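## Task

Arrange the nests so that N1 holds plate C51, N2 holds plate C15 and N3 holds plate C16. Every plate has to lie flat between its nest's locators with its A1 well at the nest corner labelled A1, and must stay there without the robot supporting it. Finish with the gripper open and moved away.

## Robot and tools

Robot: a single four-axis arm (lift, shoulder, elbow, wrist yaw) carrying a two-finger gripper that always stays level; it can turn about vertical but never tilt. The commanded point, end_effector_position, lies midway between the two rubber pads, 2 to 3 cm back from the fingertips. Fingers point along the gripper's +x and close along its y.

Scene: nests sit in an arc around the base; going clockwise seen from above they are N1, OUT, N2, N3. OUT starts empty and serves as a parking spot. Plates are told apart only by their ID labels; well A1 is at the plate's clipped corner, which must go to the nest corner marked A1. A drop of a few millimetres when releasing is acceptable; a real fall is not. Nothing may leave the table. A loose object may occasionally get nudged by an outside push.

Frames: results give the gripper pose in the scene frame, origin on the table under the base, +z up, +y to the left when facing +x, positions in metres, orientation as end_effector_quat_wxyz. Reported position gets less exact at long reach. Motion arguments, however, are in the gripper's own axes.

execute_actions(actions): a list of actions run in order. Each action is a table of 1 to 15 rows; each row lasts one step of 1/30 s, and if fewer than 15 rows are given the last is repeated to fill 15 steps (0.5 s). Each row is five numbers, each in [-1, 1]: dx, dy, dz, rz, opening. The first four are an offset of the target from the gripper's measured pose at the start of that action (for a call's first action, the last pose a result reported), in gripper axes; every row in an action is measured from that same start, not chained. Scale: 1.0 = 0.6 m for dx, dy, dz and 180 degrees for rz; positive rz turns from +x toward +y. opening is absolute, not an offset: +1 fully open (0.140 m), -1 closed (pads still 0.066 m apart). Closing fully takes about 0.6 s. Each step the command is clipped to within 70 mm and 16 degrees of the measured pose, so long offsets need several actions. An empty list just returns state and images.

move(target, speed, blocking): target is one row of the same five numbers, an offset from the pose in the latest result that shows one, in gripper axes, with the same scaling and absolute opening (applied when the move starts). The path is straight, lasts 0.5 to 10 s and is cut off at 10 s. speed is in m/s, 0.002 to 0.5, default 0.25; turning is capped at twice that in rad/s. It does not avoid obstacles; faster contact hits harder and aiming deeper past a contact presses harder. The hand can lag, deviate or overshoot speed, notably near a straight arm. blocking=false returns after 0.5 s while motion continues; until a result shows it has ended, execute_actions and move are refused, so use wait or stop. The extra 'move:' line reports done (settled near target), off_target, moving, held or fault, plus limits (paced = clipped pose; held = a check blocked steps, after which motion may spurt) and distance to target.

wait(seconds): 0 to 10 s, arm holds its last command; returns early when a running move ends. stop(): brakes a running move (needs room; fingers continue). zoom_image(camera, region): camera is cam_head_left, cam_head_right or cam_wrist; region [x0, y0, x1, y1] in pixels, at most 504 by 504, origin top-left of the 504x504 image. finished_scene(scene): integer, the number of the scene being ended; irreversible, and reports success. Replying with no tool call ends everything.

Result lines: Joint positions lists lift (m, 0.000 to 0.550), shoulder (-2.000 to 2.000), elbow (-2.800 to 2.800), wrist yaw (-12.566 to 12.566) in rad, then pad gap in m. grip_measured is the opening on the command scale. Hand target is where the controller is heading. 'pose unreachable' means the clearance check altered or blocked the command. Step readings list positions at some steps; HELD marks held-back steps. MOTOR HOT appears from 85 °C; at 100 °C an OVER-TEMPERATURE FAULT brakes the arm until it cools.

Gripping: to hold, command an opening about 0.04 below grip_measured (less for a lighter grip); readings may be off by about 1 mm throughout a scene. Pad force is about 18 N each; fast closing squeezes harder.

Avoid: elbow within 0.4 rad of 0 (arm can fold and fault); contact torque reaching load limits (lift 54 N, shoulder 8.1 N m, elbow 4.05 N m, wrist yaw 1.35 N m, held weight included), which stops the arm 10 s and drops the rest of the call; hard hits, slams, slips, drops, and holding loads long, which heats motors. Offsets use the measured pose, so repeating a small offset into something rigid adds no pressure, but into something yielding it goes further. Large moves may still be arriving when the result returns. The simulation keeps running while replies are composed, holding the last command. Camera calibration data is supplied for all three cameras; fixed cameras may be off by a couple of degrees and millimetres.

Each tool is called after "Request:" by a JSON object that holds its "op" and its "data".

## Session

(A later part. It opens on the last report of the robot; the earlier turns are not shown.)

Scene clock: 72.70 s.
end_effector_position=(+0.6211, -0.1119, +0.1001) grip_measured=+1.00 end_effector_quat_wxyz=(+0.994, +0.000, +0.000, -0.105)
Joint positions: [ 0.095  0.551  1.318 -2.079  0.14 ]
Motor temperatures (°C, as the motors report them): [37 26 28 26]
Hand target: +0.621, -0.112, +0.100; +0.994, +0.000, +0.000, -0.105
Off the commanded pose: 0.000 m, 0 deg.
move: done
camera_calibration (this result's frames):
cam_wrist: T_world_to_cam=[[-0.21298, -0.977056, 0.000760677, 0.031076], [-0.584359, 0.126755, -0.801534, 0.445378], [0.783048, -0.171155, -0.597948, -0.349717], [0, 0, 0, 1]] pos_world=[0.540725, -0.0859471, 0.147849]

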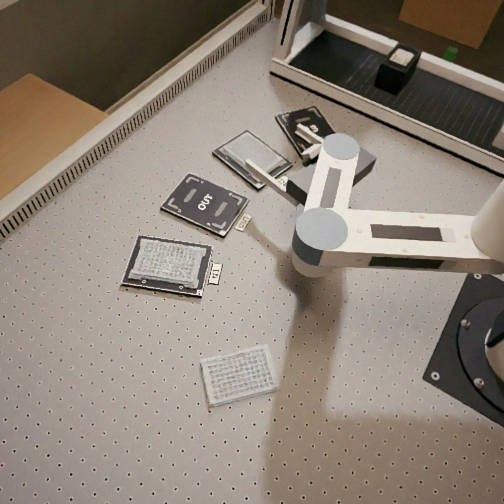

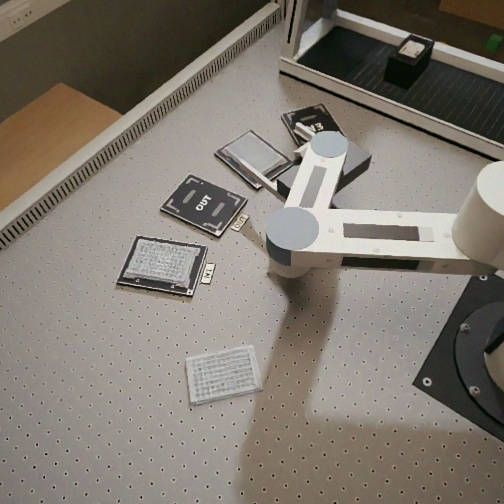

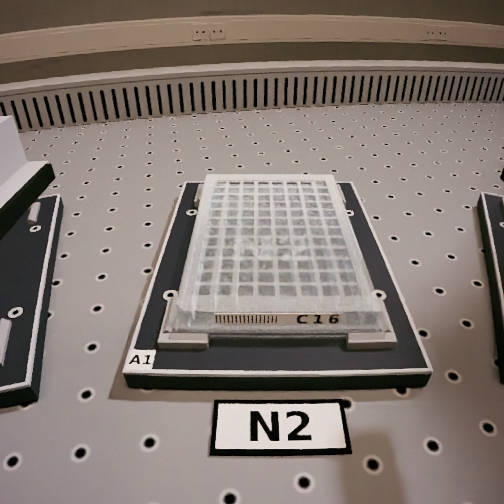

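Request:
{"op": "move", "data": {"target": [0.1445, -0.0035, -0.07, -0.0022, 0.1], "speed": 0.25}}

Request:
{"op": "move", "data": {"target": [0.0, 0.0, -0.0404, 0.0, -0.2], "speed": 0.06}}

Request:
{"op": "zoom_image", "data": {"camera": "cam_wrist", "region": [180, 320, 380, 500]}}

Scene clock: 76.67 s.
end_effector_position=(+0.7054, -0.1321, +0.0581) grip_measured=+0.10 end_effector_quat_wxyz=(+0.994, +0.000, +0.000, -0.108)
Joint positions: [ 0.053  0.36   1.791 -2.368  0.107]
Motor temperatures (°C, as the motors report them): [37 26 28 26]
Hand target: +0.705, -0.132, +0.058; +0.994, +0.000, +0.000, -0.108
Off the commanded pose: 0.000 m, 0 deg.
move: done
camera_calibration (this result's frames):
cam_wrist: T_world_to_cam=[[-0.219416, -0.975631, 0.000760677, 0.034151], [-0.583511, 0.130605, -0.801534, 0.463406], [0.781902, -0.176314, -0.597948, -0.444225], [0, 0, 0, 1]] pos_world=[0.625237, -0.105527, 0.105786]

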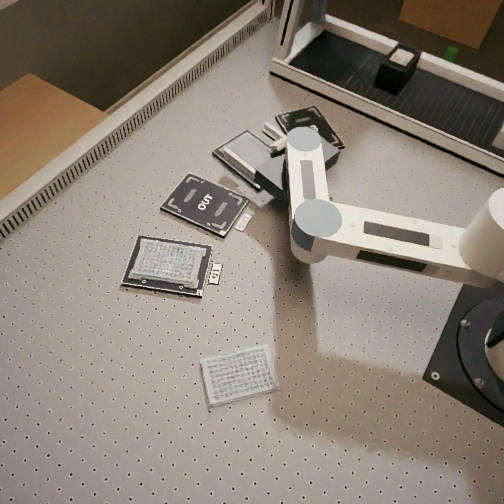

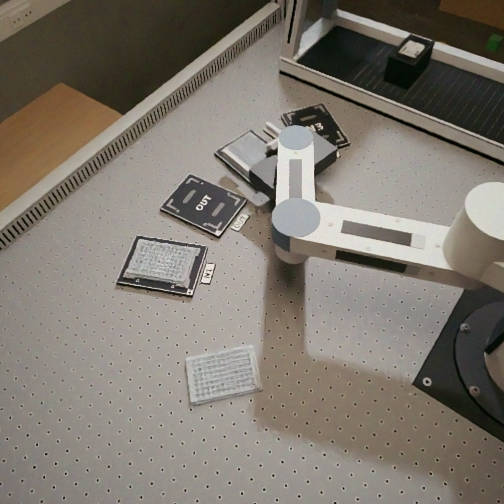

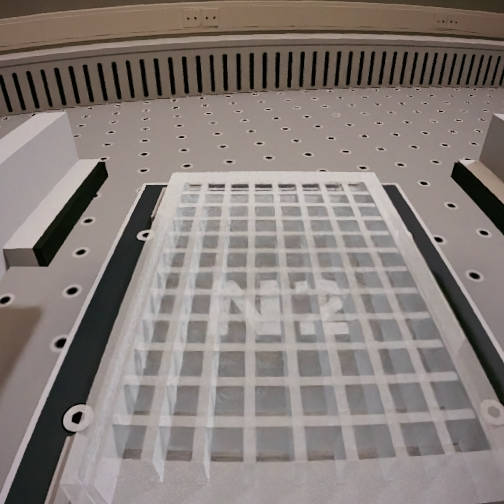

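Scene clock: 77.40 s.
end_effector_position=(+0.7054, -0.1321, +0.0338) grip_measured=-0.20 end_effector_quat_wxyz=(+0.994, +0.000, +0.000, -0.108)
Joint positions: [ 0.029  0.36   1.791 -2.368  0.096]
Motor temperatures (°C, as the motors report them): [37 26 28 26]
Hand target: +0.705, -0.132, +0.034; +0.994, +0.000, +0.000, -0.108
Off the commanded pose: 0.000 m, 0 deg.
move: done
camera_calibration (this result's frames):
cam_wrist: T_world_to_cam=[[-0.219432, -0.975627, 0.000760677, 0.0341767], [-0.583509, 0.130614, -0.801534, 0.443925], [0.781899, -0.176326, -0.597948, -0.458756], [0, 0, 0, 1]] pos_world=[0.625234, -0.10553, 0.081483]

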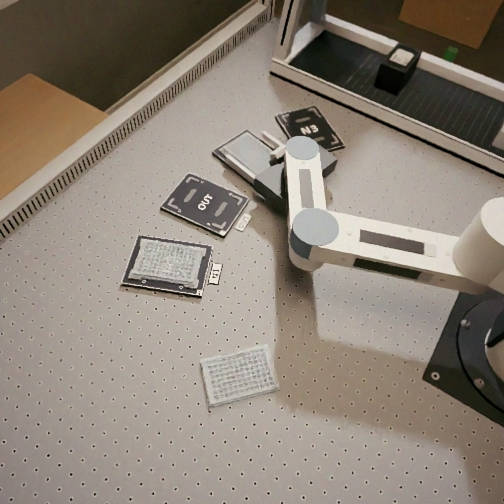

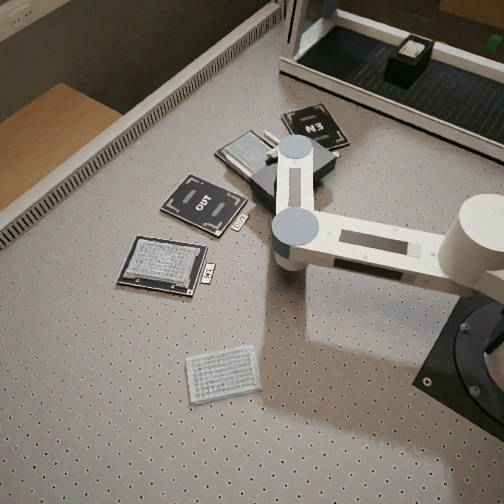

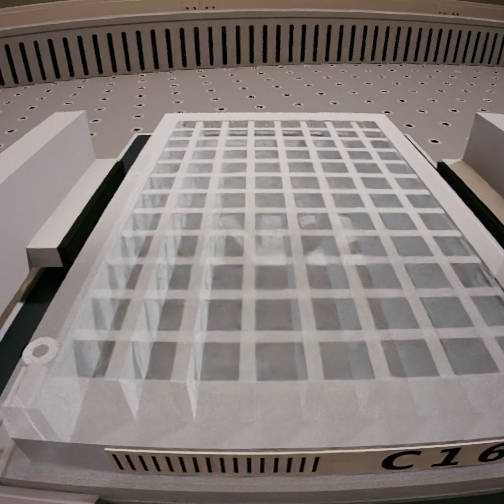

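Region (180, 320, 380, 500) of cam_wrist's 504x504 image, scaled by 2.520, with more detail than that image has; it fills the top 454 rows of this view, and the rest is white.

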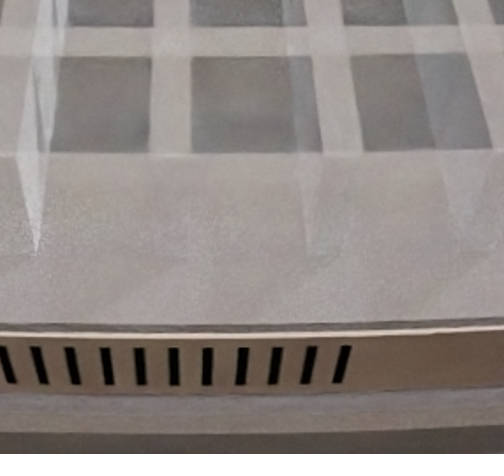

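Request:
{"op": "execute_actions", "data": {"actions": [[[-0.0005,0.0007,0,0,-0.38]],[[0,0,0,0,-0.47]],[[0,0,0,0,-0.53]],[[0,0,0,0,-0.59]]]}}

Request:
{"op": "zoom_image", "data": {"camera": "cam_wrist", "region": [180, 320, 380, 500]}}

Scene clock: 81.87 s.
end_effector_position=(+0.7052, -0.1316, +0.0338) grip_measured=-0.54 end_effector_quat_wxyz=(+0.994, +0.000, +0.000, -0.108)
Joint positions: [ 0.029  0.362  1.789 -2.368  0.083]
Motor temperatures (°C, as the motors report them): [37 26 28 26]
Hand target: +0.705, -0.132, +0.034; +0.994, +0.000, +0.000, -0.108
Off the commanded pose: 0.000 m, 0 deg.
Step readings (end_effector_position; steps 1 to 15: 1st action; 16 to 30: 2nd action; 31 to 45: 3rd action; 46 to 60: 4th action):
0: (+0.7054, -0.1321, +0.0338)
1: (+0.7054, -0.1321, +0.0338)
2: (+0.7052, -0.1317, +0.0338)
4: (+0.7052, -0.1316, +0.0338)
8: (+0.7052, -0.1316, +0.0338)
15: (+0.7052, -0.1316, +0.0338)
16: (+0.7052, -0.1316, +0.0338)
17: (+0.7052, -0.1316, +0.0338)
19: (+0.7052, -0.1316, +0.0338)
23: (+0.7052, -0.1316, +0.0338)
30: (+0.7052, -0.1316, +0.0338)
31: (+0.7052, -0.1316, +0.0338)
32: (+0.7052, -0.1316, +0.0338)
34: (+0.7052, -0.1316, +0.0338)
38: (+0.7052, -0.1316, +0.0338)
45: (+0.7052, -0.1316, +0.0338)
46: (+0.7052, -0.1316, +0.0338)
47: (+0.7052, -0.1316, +0.0338)
49: (+0.7052, -0.1316, +0.0338)
53: (+0.7052, -0.1316, +0.0338)
60: end_effector_position above
camera_calibration (this result's frames):
cam_wrist: T_world_to_cam=[[-0.219543, -0.975603, 0.000760677, 0.0346427], [-0.583494, 0.130681, -0.801534, 0.443749], [0.781879, -0.176415, -0.597948, -0.458517], [0, 0, 0, 1]] pos_world=[0.625036, -0.105081, 0.0814836]

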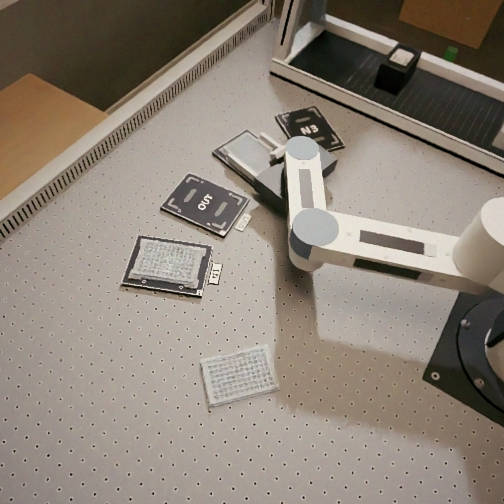

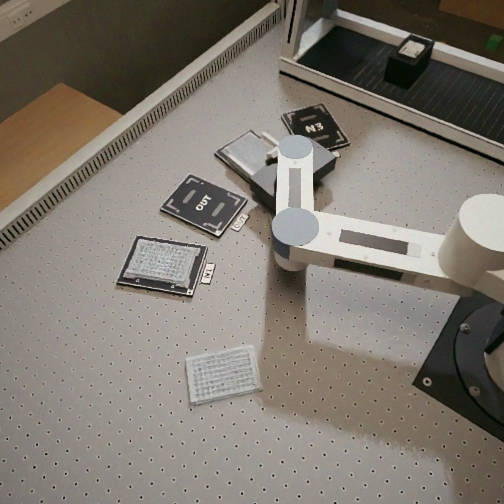

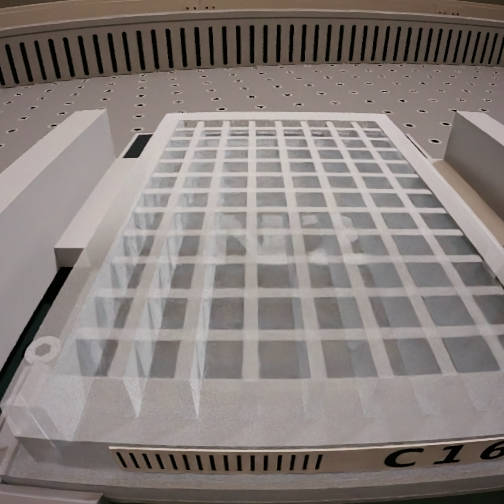

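Region (180, 320, 380, 500) of cam_wrist's 504x504 image, scaled by 2.520, with more detail than that image has; it fills the top 454 rows of this view, and the rest is white.

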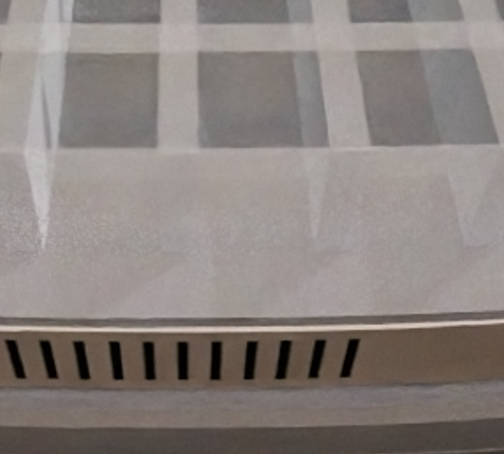

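Request:
{"op": "move", "data": {"target": [0.0, 0.0, 0.04, 0.0, -0.59], "speed": 0.08}}

Request:
{"op": "move", "data": {"target": [-0.047, -0.3004, 0.0, -0.1195, -0.59], "speed": 0.25}}

Scene clock: 86.20 s.
end_effector_position=(+0.7052, -0.1316, +0.0578) grip_measured=-0.54 end_effector_quat_wxyz=(+0.994, +0.000, +0.000, -0.108)
Joint positions: [ 0.053  0.362  1.789 -2.368  0.083]
Motor temperatures (°C, as the motors report them): [37 26 28 26]
Hand target: +0.705, -0.132, +0.058; +0.994, +0.000, +0.000, -0.108
Off the commanded pose: 0.000 m, 0 deg.
move: done
camera_calibration (this result's frames):
cam_wrist: T_world_to_cam=[[-0.219528, -0.975606, 0.000760677, 0.0346182], [-0.583496, 0.130672, -0.801534, 0.463028], [0.781882, -0.176403, -0.597948, -0.444138], [0, 0, 0, 1]] pos_world=[0.625039, -0.105078, 0.105535]

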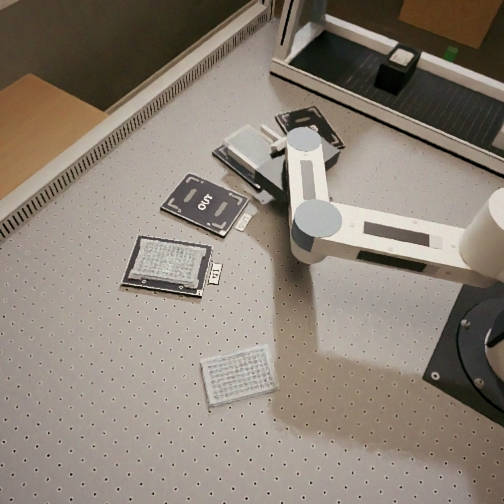

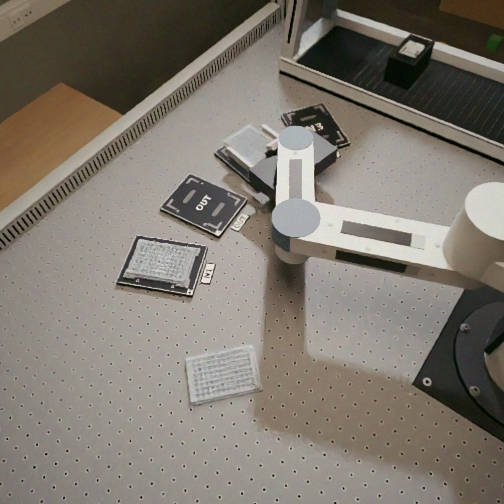

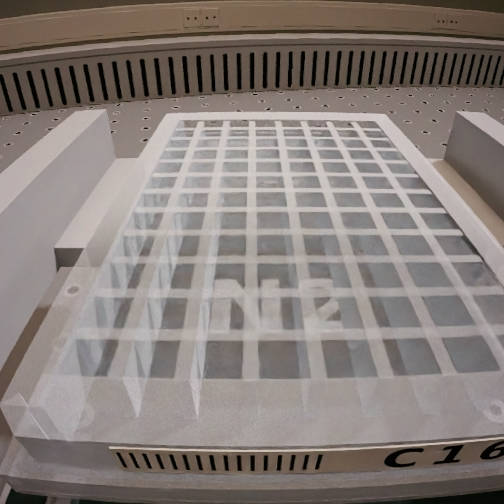

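Scene clock: 87.33 s.
end_effector_position=(+0.6388, -0.3017, +0.0578) grip_measured=-0.54 end_effector_quat_wxyz=(+0.956, +0.000, +0.000, -0.292)
Joint positions: [ 0.053  0.024  1.833 -2.449  0.083]
Motor temperatures (°C, as the motors report them): [37 26 28 26]
Hand target: +0.639, -0.302, +0.058; +0.957, +0.000, +0.000, -0.292
Off the commanded pose: 0.000 m, 0 deg.
move: done
camera_calibration (this result's frames):
cam_wrist: T_world_to_cam=[[-0.56216, -0.827028, 0.000760677, 0.117756], [-0.494863, 0.335639, -0.801534, 0.451726], [0.662636, -0.450967, -0.597948, -0.428883], [0, 0, 0, 1]] pos_world=[0.573933, -0.247642, 0.105535]

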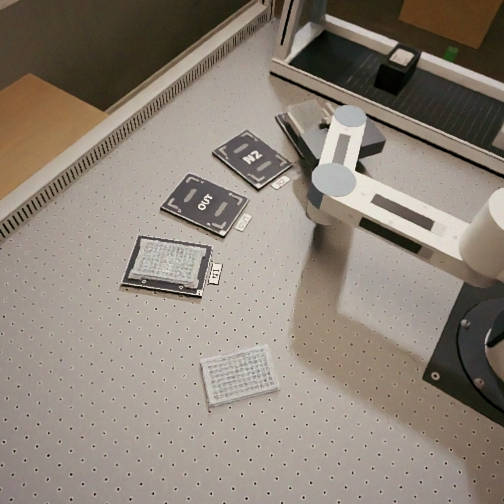

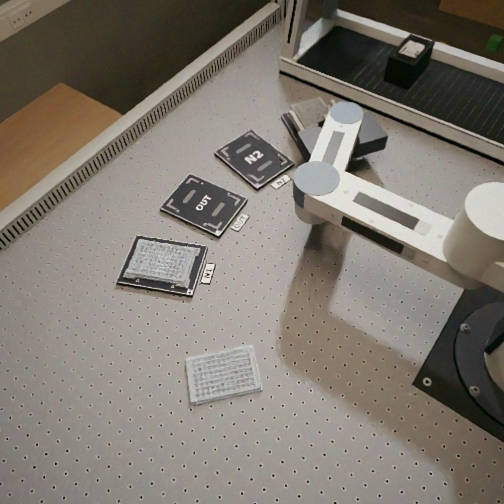

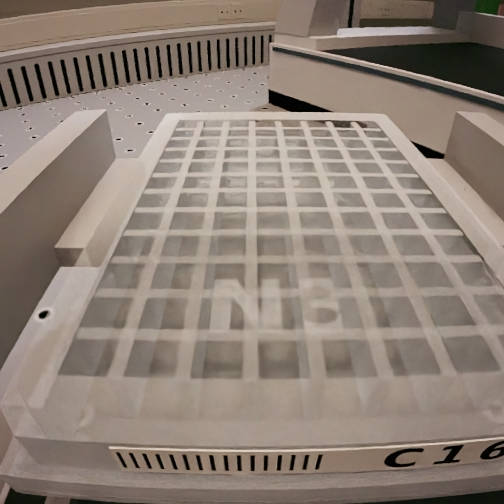

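Request:
{"op": "move", "data": {"target": [0.0, 0.0, -0.0395, 0.0, -0.59], "speed": 0.015}}

Scene clock: 90.53 s.
end_effector_position=(+0.6388, -0.3017, +0.0341) grip_measured=-0.54 end_effector_quat_wxyz=(+0.956, +0.000, +0.000, -0.292)
Joint positions: [ 0.029  0.024  1.833 -2.449  0.083]
Motor temperatures (°C, as the motors report them): [37 26 28 26]
Hand target: +0.639, -0.302, +0.034; +0.956, +0.000, +0.000, -0.292
Off the commanded pose: 0.000 m, 0 deg.
move: done
camera_calibration (this result's frames):
cam_wrist: T_world_to_cam=[[-0.562129, -0.827049, 0.000760677, 0.117765], [-0.494876, 0.33562, -0.801534, 0.43271], [0.662653, -0.450942, -0.597948, -0.443077], [0, 0, 0, 1]] pos_world=[0.573943, -0.247631, 0.0818055]

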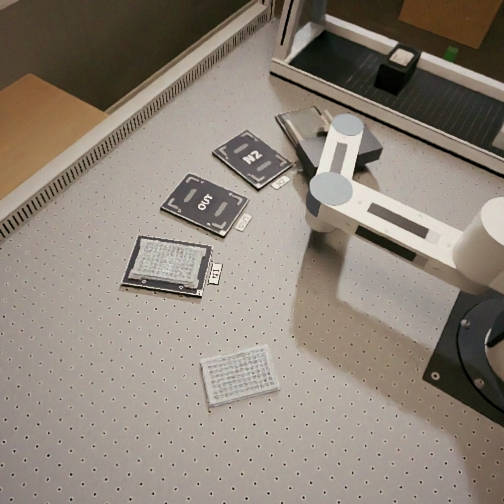

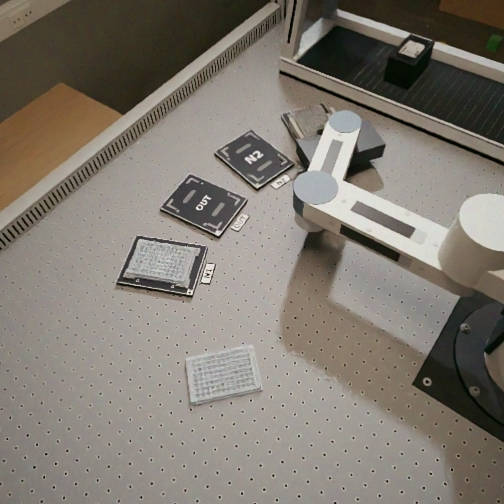

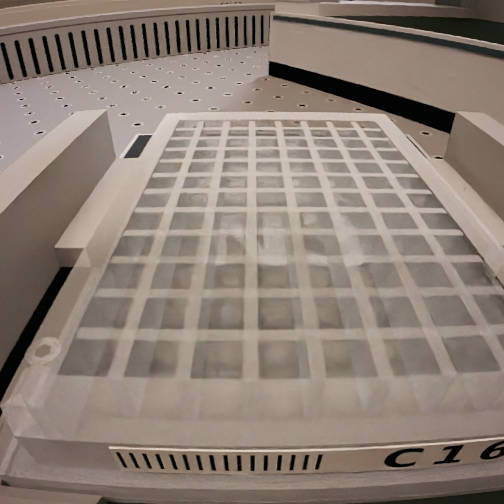

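Request:
{"op": "execute_actions", "data": {"actions": [[[0,0,0,0,-0.5],[0,0,0,0,-0.4],[0,0,0,0,-0.2],[0,0,0,0,0.1]],[[0,0,0.02,0,0.1],[0,0,0.04,0,0.1],[0,0,0.05,0,0.1]]]}}

Request:
{"op": "move", "data": {"target": [-0.434, 0.7647, -0.01, 0.3268, 0.1], "speed": 0.4}}

Scene clock: 93.97 s.
end_effector_position=(+0.6388, -0.3017, +0.0642) grip_measured=+0.10 end_effector_quat_wxyz=(+0.956, +0.000, +0.000, -0.292)
Joint positions: [ 0.059  0.024  1.833 -2.449  0.107]
Motor temperatures (°C, as the motors report them): [37 26 28 26]
Hand target: +0.639, -0.302, +0.064; +0.956, +0.000, +0.000, -0.292
Off the commanded pose: 0.000 m, 0 deg.
Step readings (end_effector_position; steps 1 to 15: 1st action; 16 to 30: 2nd action):
0: (+0.6388, -0.3017, +0.0341)
1: (+0.6388, -0.3017, +0.0341)
2: (+0.6388, -0.3017, +0.0341)
4: (+0.6388, -0.3017, +0.0341)
8: (+0.6388, -0.3017, +0.0341)
15: (+0.6388, -0.3017, +0.0341)
16: (+0.6388, -0.3017, +0.0341)
17: (+0.6388, -0.3017, +0.0351)
19: (+0.6388, -0.3017, +0.0427)
23: (+0.6388, -0.3017, +0.0633)
30: end_effector_position above
camera_calibration (this result's frames):
cam_wrist: T_world_to_cam=[[-0.562111, -0.827062, 0.000760677, 0.117734], [-0.494883, 0.335609, -0.801534, 0.456811], [0.662663, -0.450927, -0.597948, -0.425105], [0, 0, 0, 1]] pos_world=[0.573949, -0.247628, 0.111869]

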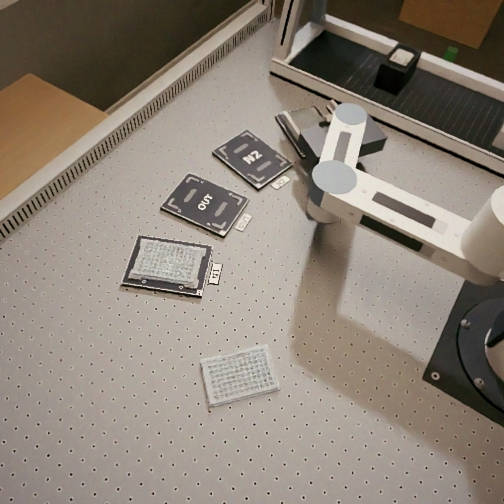

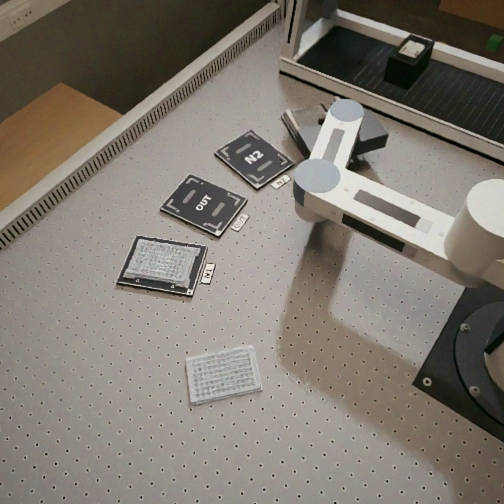

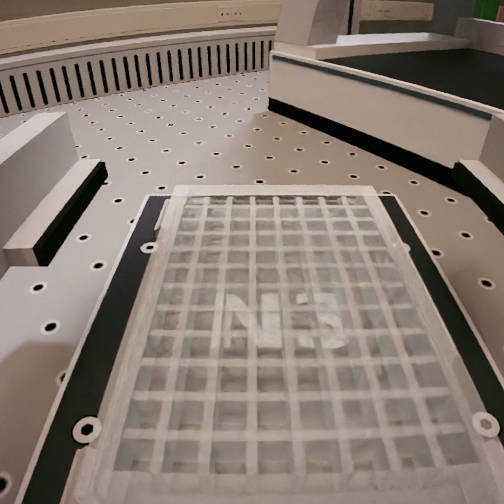

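Scene clock: 95.73 s.
end_effector_position=(+0.6789, +0.2246, +0.0582) grip_measured=+0.10 end_effector_quat_wxyz=(+0.976, +0.000, +0.000, +0.216)
Joint positions: [ 0.053  1.014  1.823 -2.401  0.107]
Motor temperatures (°C, as the motors report them): [37 26 28 26]
Hand target: +0.679, +0.224, +0.058; +0.976, +0.000, +0.000, +0.216
Off the commanded pose: 0.000 m, 0 deg.
move: done
camera_calibration (this result's frames):
cam_wrist: T_world_to_cam=[[0.417264, -0.908785, 0.000760677, -0.0709052], [-0.543152, -0.250056, -0.801534, 0.459569], [0.728613, 0.334038, -0.597948, -0.438982], [0, 0, 0, 1]] pos_world=[0.59905, 0.197117, 0.105925]

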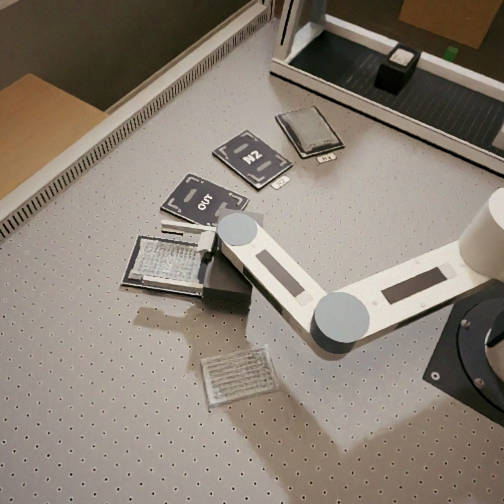

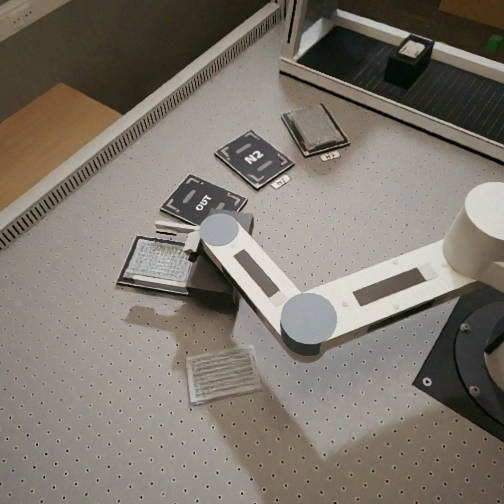

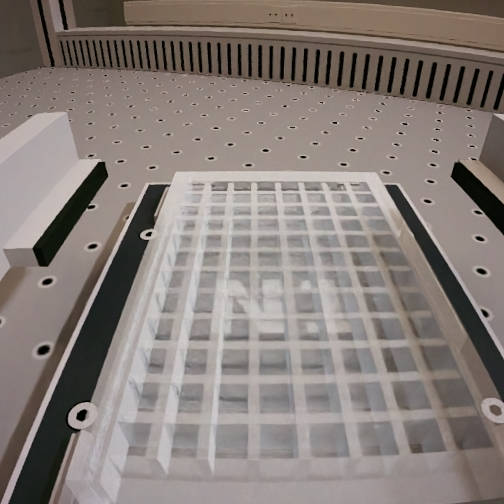

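Request:
{"op": "move", "data": {"target": [0.0, -0.0006, -0.0406, 0.0, -0.2], "speed": 0.06}}

Request:
{"op": "zoom_image", "data": {"camera": "cam_wrist", "region": [180, 320, 380, 500]}}

Scene clock: 98.00 s.
end_effector_position=(+0.6790, +0.2244, +0.0338) grip_measured=-0.20 end_effector_quat_wxyz=(+0.976, +0.000, +0.000, +0.216)
Joint positions: [ 0.029  1.013  1.823 -2.401  0.096]
Motor temperatures (°C, as the motors report them): [37 26 28 26]
Hand target: +0.679, +0.224, +0.034; +0.976, +0.000, +0.000, +0.216
Off the commanded pose: 0.000 m, 0 deg.
move: done
camera_calibration (this result's frames):
cam_wrist: T_world_to_cam=[[0.417089, -0.908865, 0.000760677, -0.0710563], [-0.5432, -0.249952, -0.801534, 0.439998], [0.728677, 0.333898, -0.597948, -0.453593], [0, 0, 0, 1]] pos_world=[0.599166, 0.196852, 0.0815022]

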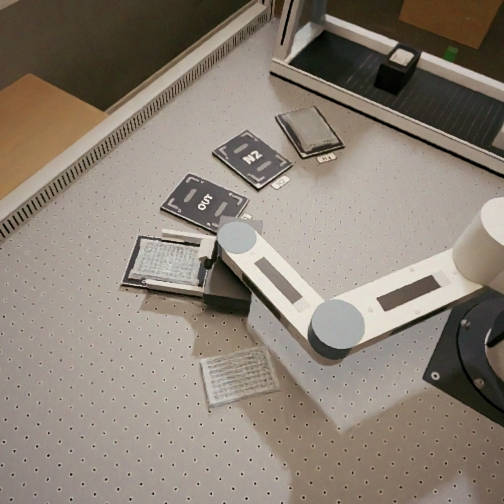

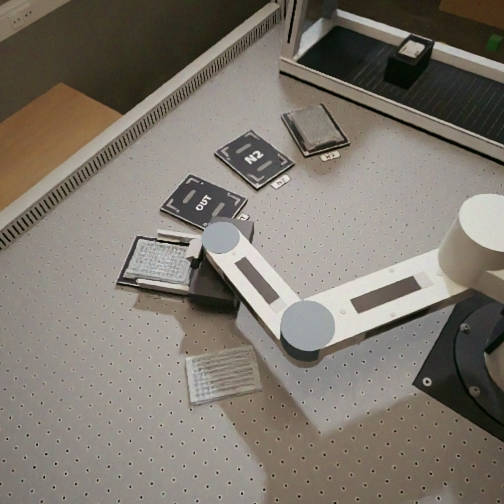

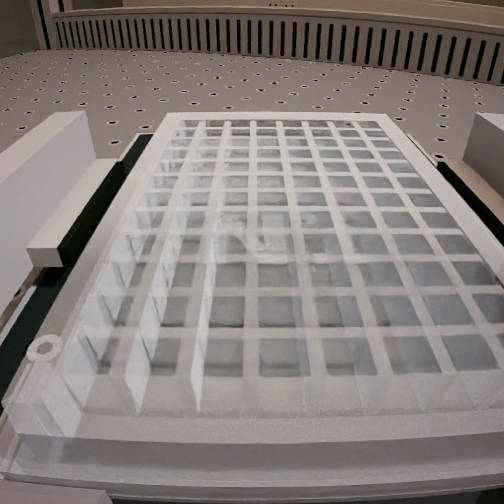

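Region (180, 320, 380, 500) of cam_wrist's 504x504 image, scaled by 2.520, with more detail than that image has; it fills the top 454 rows of this view, and the rest is white.

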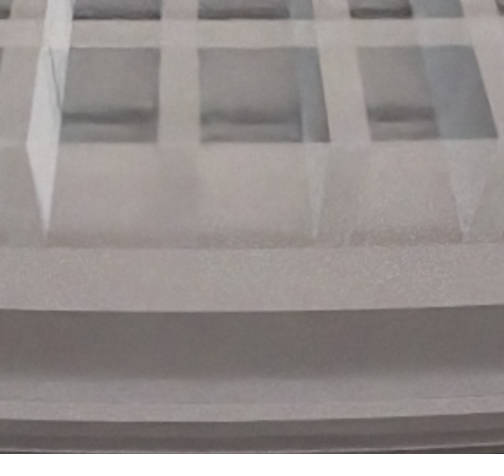

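Request:
{"op": "execute_actions", "data": {"actions": [[[0.0005,-0.0002,0,0,-0.38]],[[0,0,0,0,-0.47]],[[0,0,0,0,-0.53]],[[0,0,0,0,-0.59]]]}}

Request:
{"op": "zoom_image", "data": {"camera": "cam_wrist", "region": [180, 320, 380, 500]}}

Scene clock: 101.57 s.
end_effector_position=(+0.6793, +0.2245, +0.0338) grip_measured=-0.54 end_effector_quat_wxyz=(+0.976, +0.000, +0.000, +0.216)
Joint positions: [ 0.029  1.012  1.825 -2.402  0.083]
Motor temperatures (°C, as the motors report them): [37 26 28 26]
Hand target: +0.679, +0.224, +0.034; +0.976, +0.000, +0.000, +0.216
Off the commanded pose: 0.000 m, 0 deg.
Step readings (end_effector_position; steps 1 to 15: 1st action; 16 to 30: 2nd action; 31 to 45: 3rd action; 46 to 60: 4th action):
0: (+0.6790, +0.2244, +0.0338)
1: (+0.6790, +0.2244, +0.0338)
2: (+0.6792, +0.2245, +0.0338)
4: (+0.6793, +0.2245, +0.0338)
8: (+0.6793, +0.2245, +0.0338)
15: (+0.6793, +0.2245, +0.0338)
16: (+0.6793, +0.2245, +0.0338)
17: (+0.6793, +0.2245, +0.0338)
19: (+0.6793, +0.2245, +0.0338)
23: (+0.6793, +0.2245, +0.0338)
30: (+0.6793, +0.2245, +0.0338)
31: (+0.6793, +0.2245, +0.0338)
32: (+0.6793, +0.2245, +0.0338)
34: (+0.6793, +0.2245, +0.0338)
38: (+0.6793, +0.2245, +0.0338)
45: (+0.6793, +0.2245, +0.0338)
46: (+0.6793, +0.2245, +0.0338)
47: (+0.6793, +0.2245, +0.0338)
49: (+0.6793, +0.2245, +0.0338)
53: (+0.6793, +0.2245, +0.0338)
60: end_effector_position above
camera_calibration (this result's frames):
cam_wrist: T_world_to_cam=[[0.417371, -0.908736, 0.000760677, -0.0712728], [-0.543123, -0.25012, -0.801534, 0.440158], [0.728573, 0.334124, -0.597948, -0.453806], [0, 0, 0, 1]] pos_world=[0.599438, 0.196952, 0.0815032]

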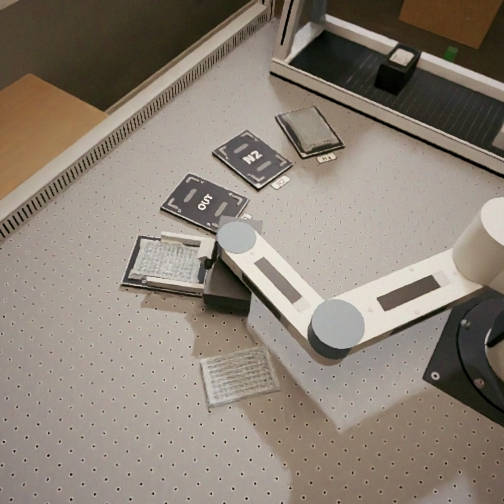

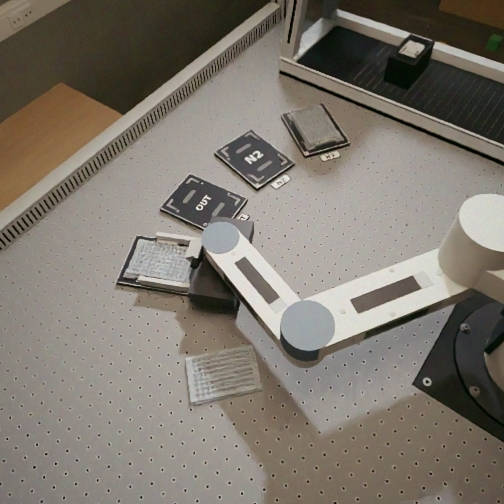

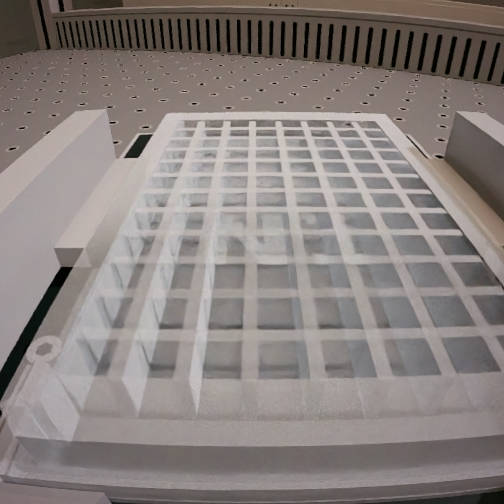

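Region (180, 320, 380, 500) of cam_wrist's 504x504 image, scaled by 2.520, with more detail than that image has; it fills the top 454 rows of this view, and the rest is white.

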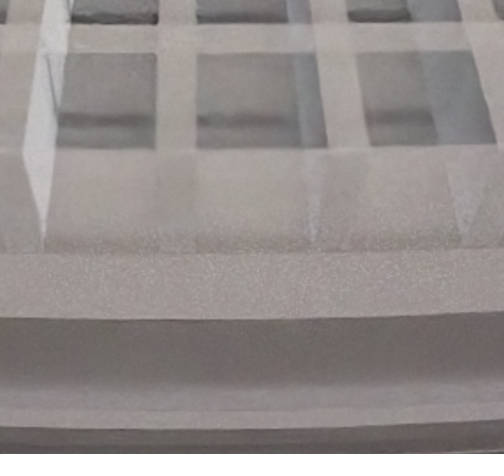

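Request:
{"op": "move", "data": {"target": [0.0, 0.0, 0.04, 0.0, -0.59], "speed": 0.08}}

Request:
{"op": "move", "data": {"target": [-0.2109, -0.5561, 0.0, -0.2075, -0.59], "speed": 0.3}}

Scene clock: 105.43 s.
end_effector_position=(+0.6793, +0.2245, +0.0579) grip_measured=-0.54 end_effector_quat_wxyz=(+0.976, +0.000, +0.000, +0.216)
Joint positions: [ 0.053  1.012  1.825 -2.402  0.083]
Motor temperatures (°C, as the motors report them): [37 26 28 26]
Hand target: +0.679, +0.224, +0.058; +0.976, +0.000, +0.000, +0.216
Off the commanded pose: 0.000 m, 0 deg.
move: done
camera_calibration (this result's frames):
cam_wrist: T_world_to_cam=[[0.417385, -0.908729, 0.000760677, -0.0712972], [-0.543119, -0.250129, -0.801534, 0.459436], [0.728568, 0.334135, -0.597948, -0.439426], [0, 0, 0, 1]] pos_world=[0.599439, 0.196956, 0.105554]

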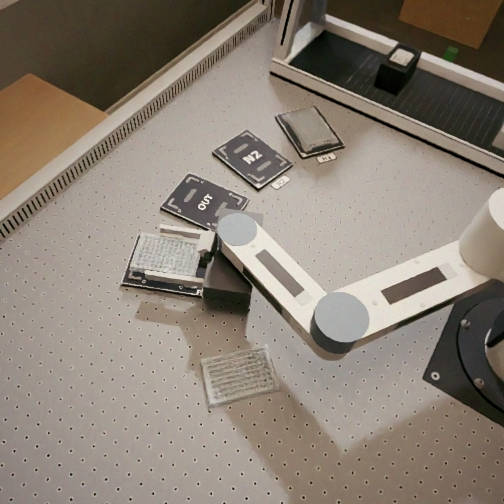

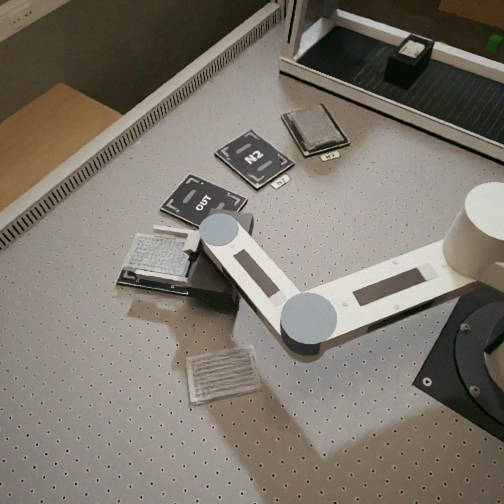

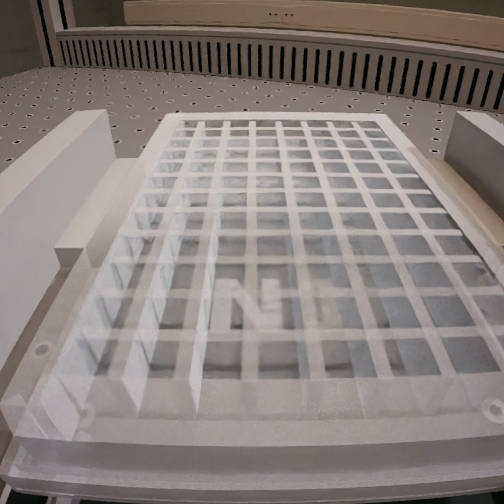

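Scene clock: 107.07 s.
end_effector_position=(+0.7051, -0.1316, +0.0579) grip_measured=-0.54 end_effector_quat_wxyz=(+0.994, +0.000, +0.000, -0.108)
Joint positions: [ 0.053  0.362  1.789 -2.368  0.083]
Motor temperatures (°C, as the motors report them): [37 26 28 26]
Hand target: +0.705, -0.132, +0.058; +0.994, +0.000, +0.000, -0.108
Off the commanded pose: 0.000 m, 0 deg.
move: done
camera_calibration (this result's frames):
cam_wrist: T_world_to_cam=[[-0.219566, -0.975597, 0.000760677, 0.0346162], [-0.583491, 0.130695, -0.801534, 0.462994], [0.781875, -0.176434, -0.597948, -0.444062], [0, 0, 0, 1]] pos_world=[0.624955, -0.105087, 0.105553]

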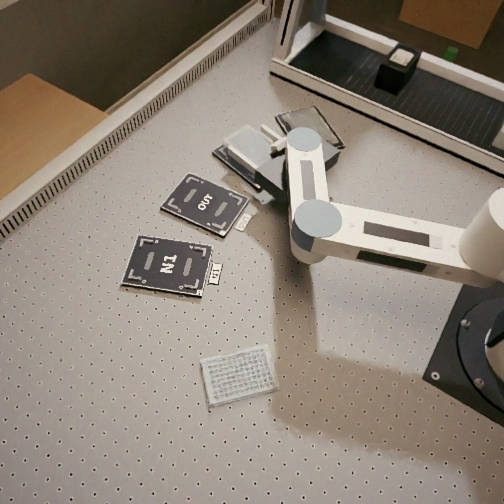

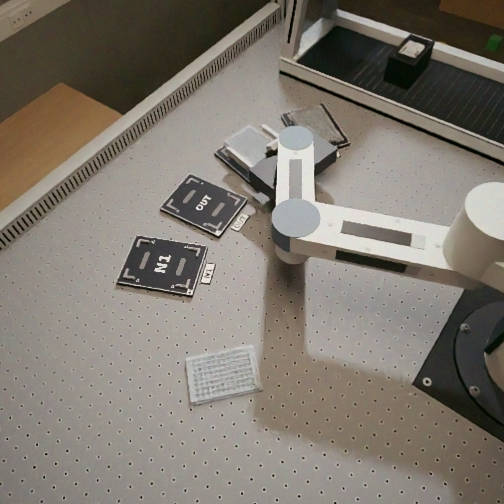

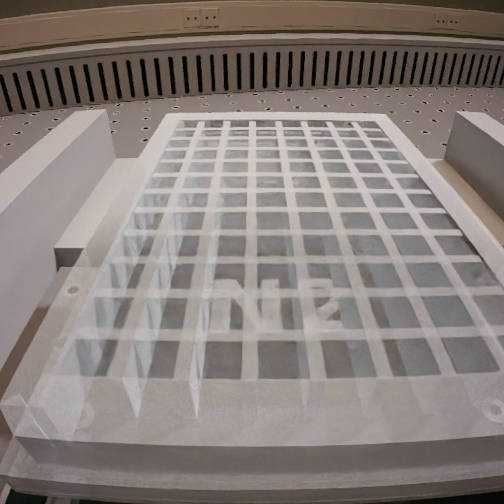

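Request:
{"op": "move", "data": {"target": [0.0002, 0.0, -0.0396, 0.0, -0.59], "speed": 0.015}}

Scene clock: 109.87 s.
end_effector_position=(+0.7052, -0.1315, +0.0341) grip_measured=-0.54 end_effector_quat_wxyz=(+0.994, +0.000, +0.000, -0.108)
Joint positions: [ 0.029  0.362  1.789 -2.368  0.083]
Motor temperatures (°C, as the motors report them): [37 26 28 26]
Hand target: +0.705, -0.132, +0.034; +0.994, +0.000, +0.000, -0.108
Off the commanded pose: 0.000 m, 0 deg.
move: done
camera_calibration (this result's frames):
cam_wrist: T_world_to_cam=[[-0.2191, -0.975702, 0.000760677, 0.0344343], [-0.583553, 0.130416, -0.801534, 0.443995], [0.781959, -0.17606, -0.597948, -0.458381], [0, 0, 0, 1]] pos_world=[0.625075, -0.105009, 0.081763]

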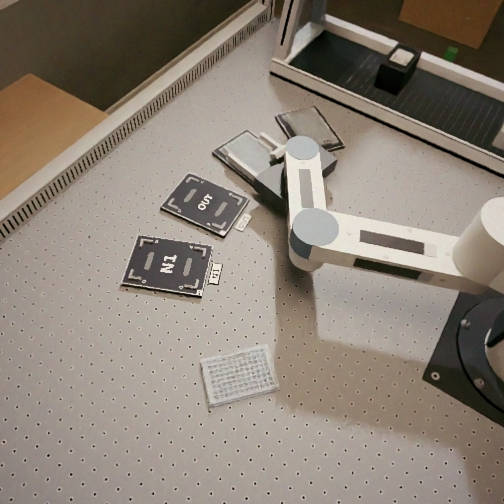

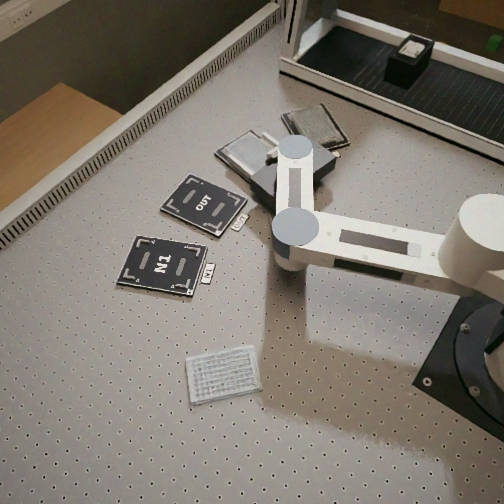

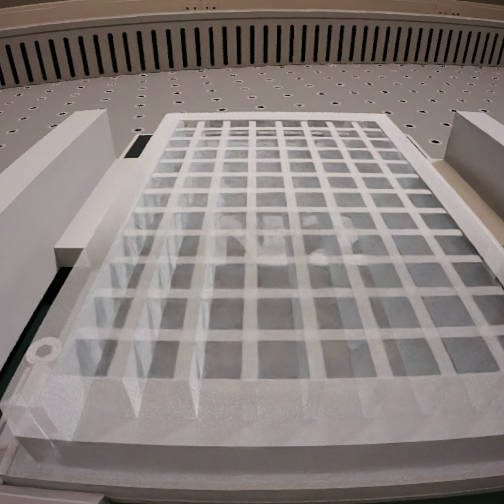

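Request:
{"op": "execute_actions", "data": {"actions": [[[0,0,0,0,-0.5],[0,0,0,0,-0.4],[0,0,0,0,-0.2],[0,0,0,0,0.1]],[[0,0,0.02,0,0.1],[0,0,0.04,0,0.1],[0,0,0.05,0,0.1]]]}}

Request:
{"op": "move", "data": {"target": [-0.611, 0.657, -0.02, 0.3364, 0.1], "speed": 0.4}}

Scene clock: 116.87 s.
end_effector_position=(+0.7053, -0.1315, +0.0641) grip_measured=+0.10 end_effector_quat_wxyz=(+0.994, +0.000, +0.000, -0.108)
Joint positions: [ 0.059  0.362  1.789 -2.368  0.107]
Motor temperatures (°C, as the motors report them): [37 26 28 26]
Hand target: +0.705, -0.131, +0.064; +0.994, +0.000, +0.000, -0.108
Off the commanded pose: 0.000 m, 0 deg.
Step readings (end_effector_position; steps 1 to 15: 1st action; 16 to 30: 2nd action):
0: (+0.7052, -0.1315, +0.0341)
1: (+0.7052, -0.1315, +0.0341)
2: (+0.7052, -0.1315, +0.0341)
4: (+0.7052, -0.1315, +0.0341)
8: (+0.7052, -0.1315, +0.0341)
15: (+0.7052, -0.1315, +0.0341)
16: (+0.7052, -0.1315, +0.0341)
17: (+0.7053, -0.1315, +0.0351)
19: (+0.7053, -0.1315, +0.0427)
23: (+0.7053, -0.1315, +0.0633)
30: end_effector_position above
camera_calibration (this result's frames):
cam_wrist: T_world_to_cam=[[-0.219056, -0.975712, 0.000760677, 0.0343993], [-0.583559, 0.13039, -0.801534, 0.468096], [0.781967, -0.176025, -0.597948, -0.44041], [0, 0, 0, 1]] pos_world=[0.625084, -0.104994, 0.111826]

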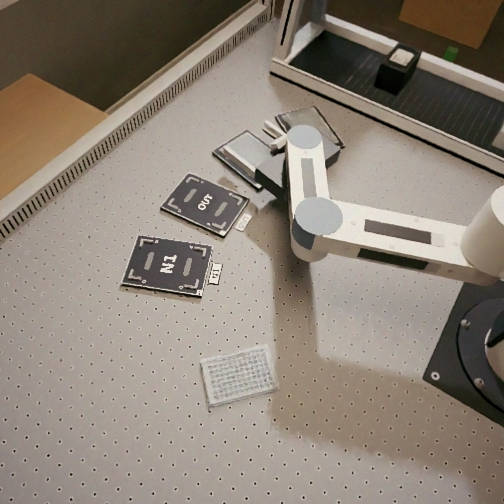

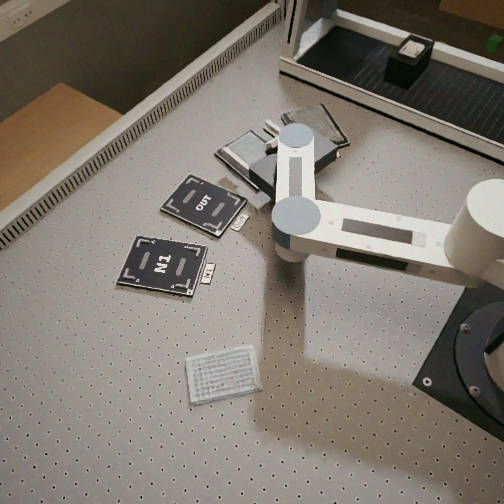

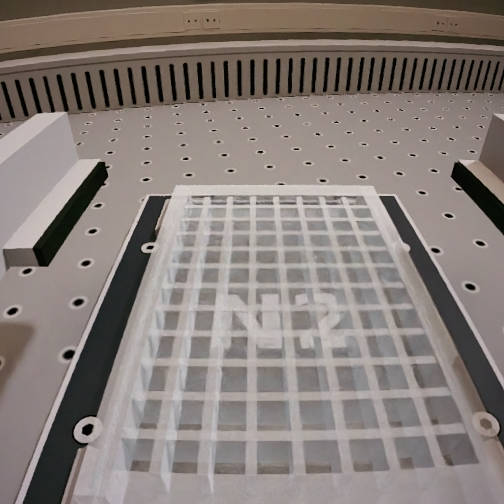

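Scene clock: 118.80 s.
end_effector_position=(+0.4317, +0.3325, +0.0522) grip_measured=+0.10 end_effector_quat_wxyz=(+0.913, +0.000, +0.000, +0.408)
Joint positions: [ 0.047  1.834  1.131 -2.124  0.107]
Motor temperatures (°C, as the motors report them): [37 26 28 26]
Hand target: +0.432, +0.332, +0.052; +0.913, +0.000, +0.000, +0.408
Off the commanded pose: 0.000 m, 0 deg.
move: done; limits=paced
camera_calibration (this result's frames):
cam_wrist: T_world_to_cam=[[0.742178, -0.670203, 0.000760677, -0.0893742], [-0.400294, -0.444193, -0.801534, 0.35029], [0.537528, 0.594576, -0.597948, -0.302645], [0, 0, 0, 1]] pos_world=[0.369231, 0.275643, 0.0998713]

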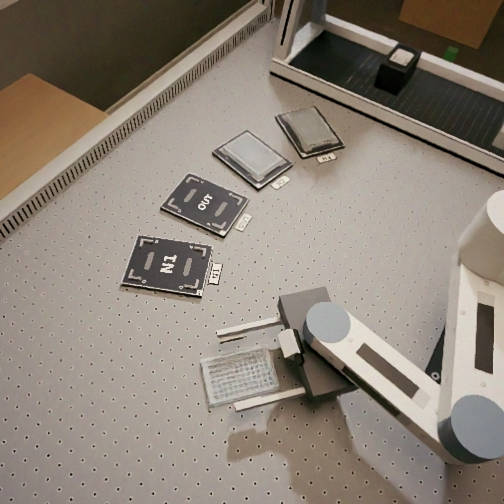

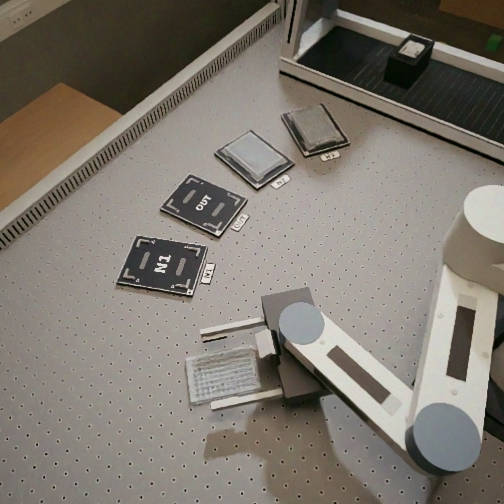

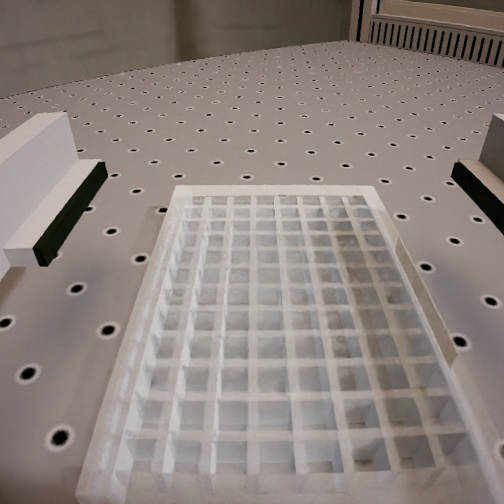

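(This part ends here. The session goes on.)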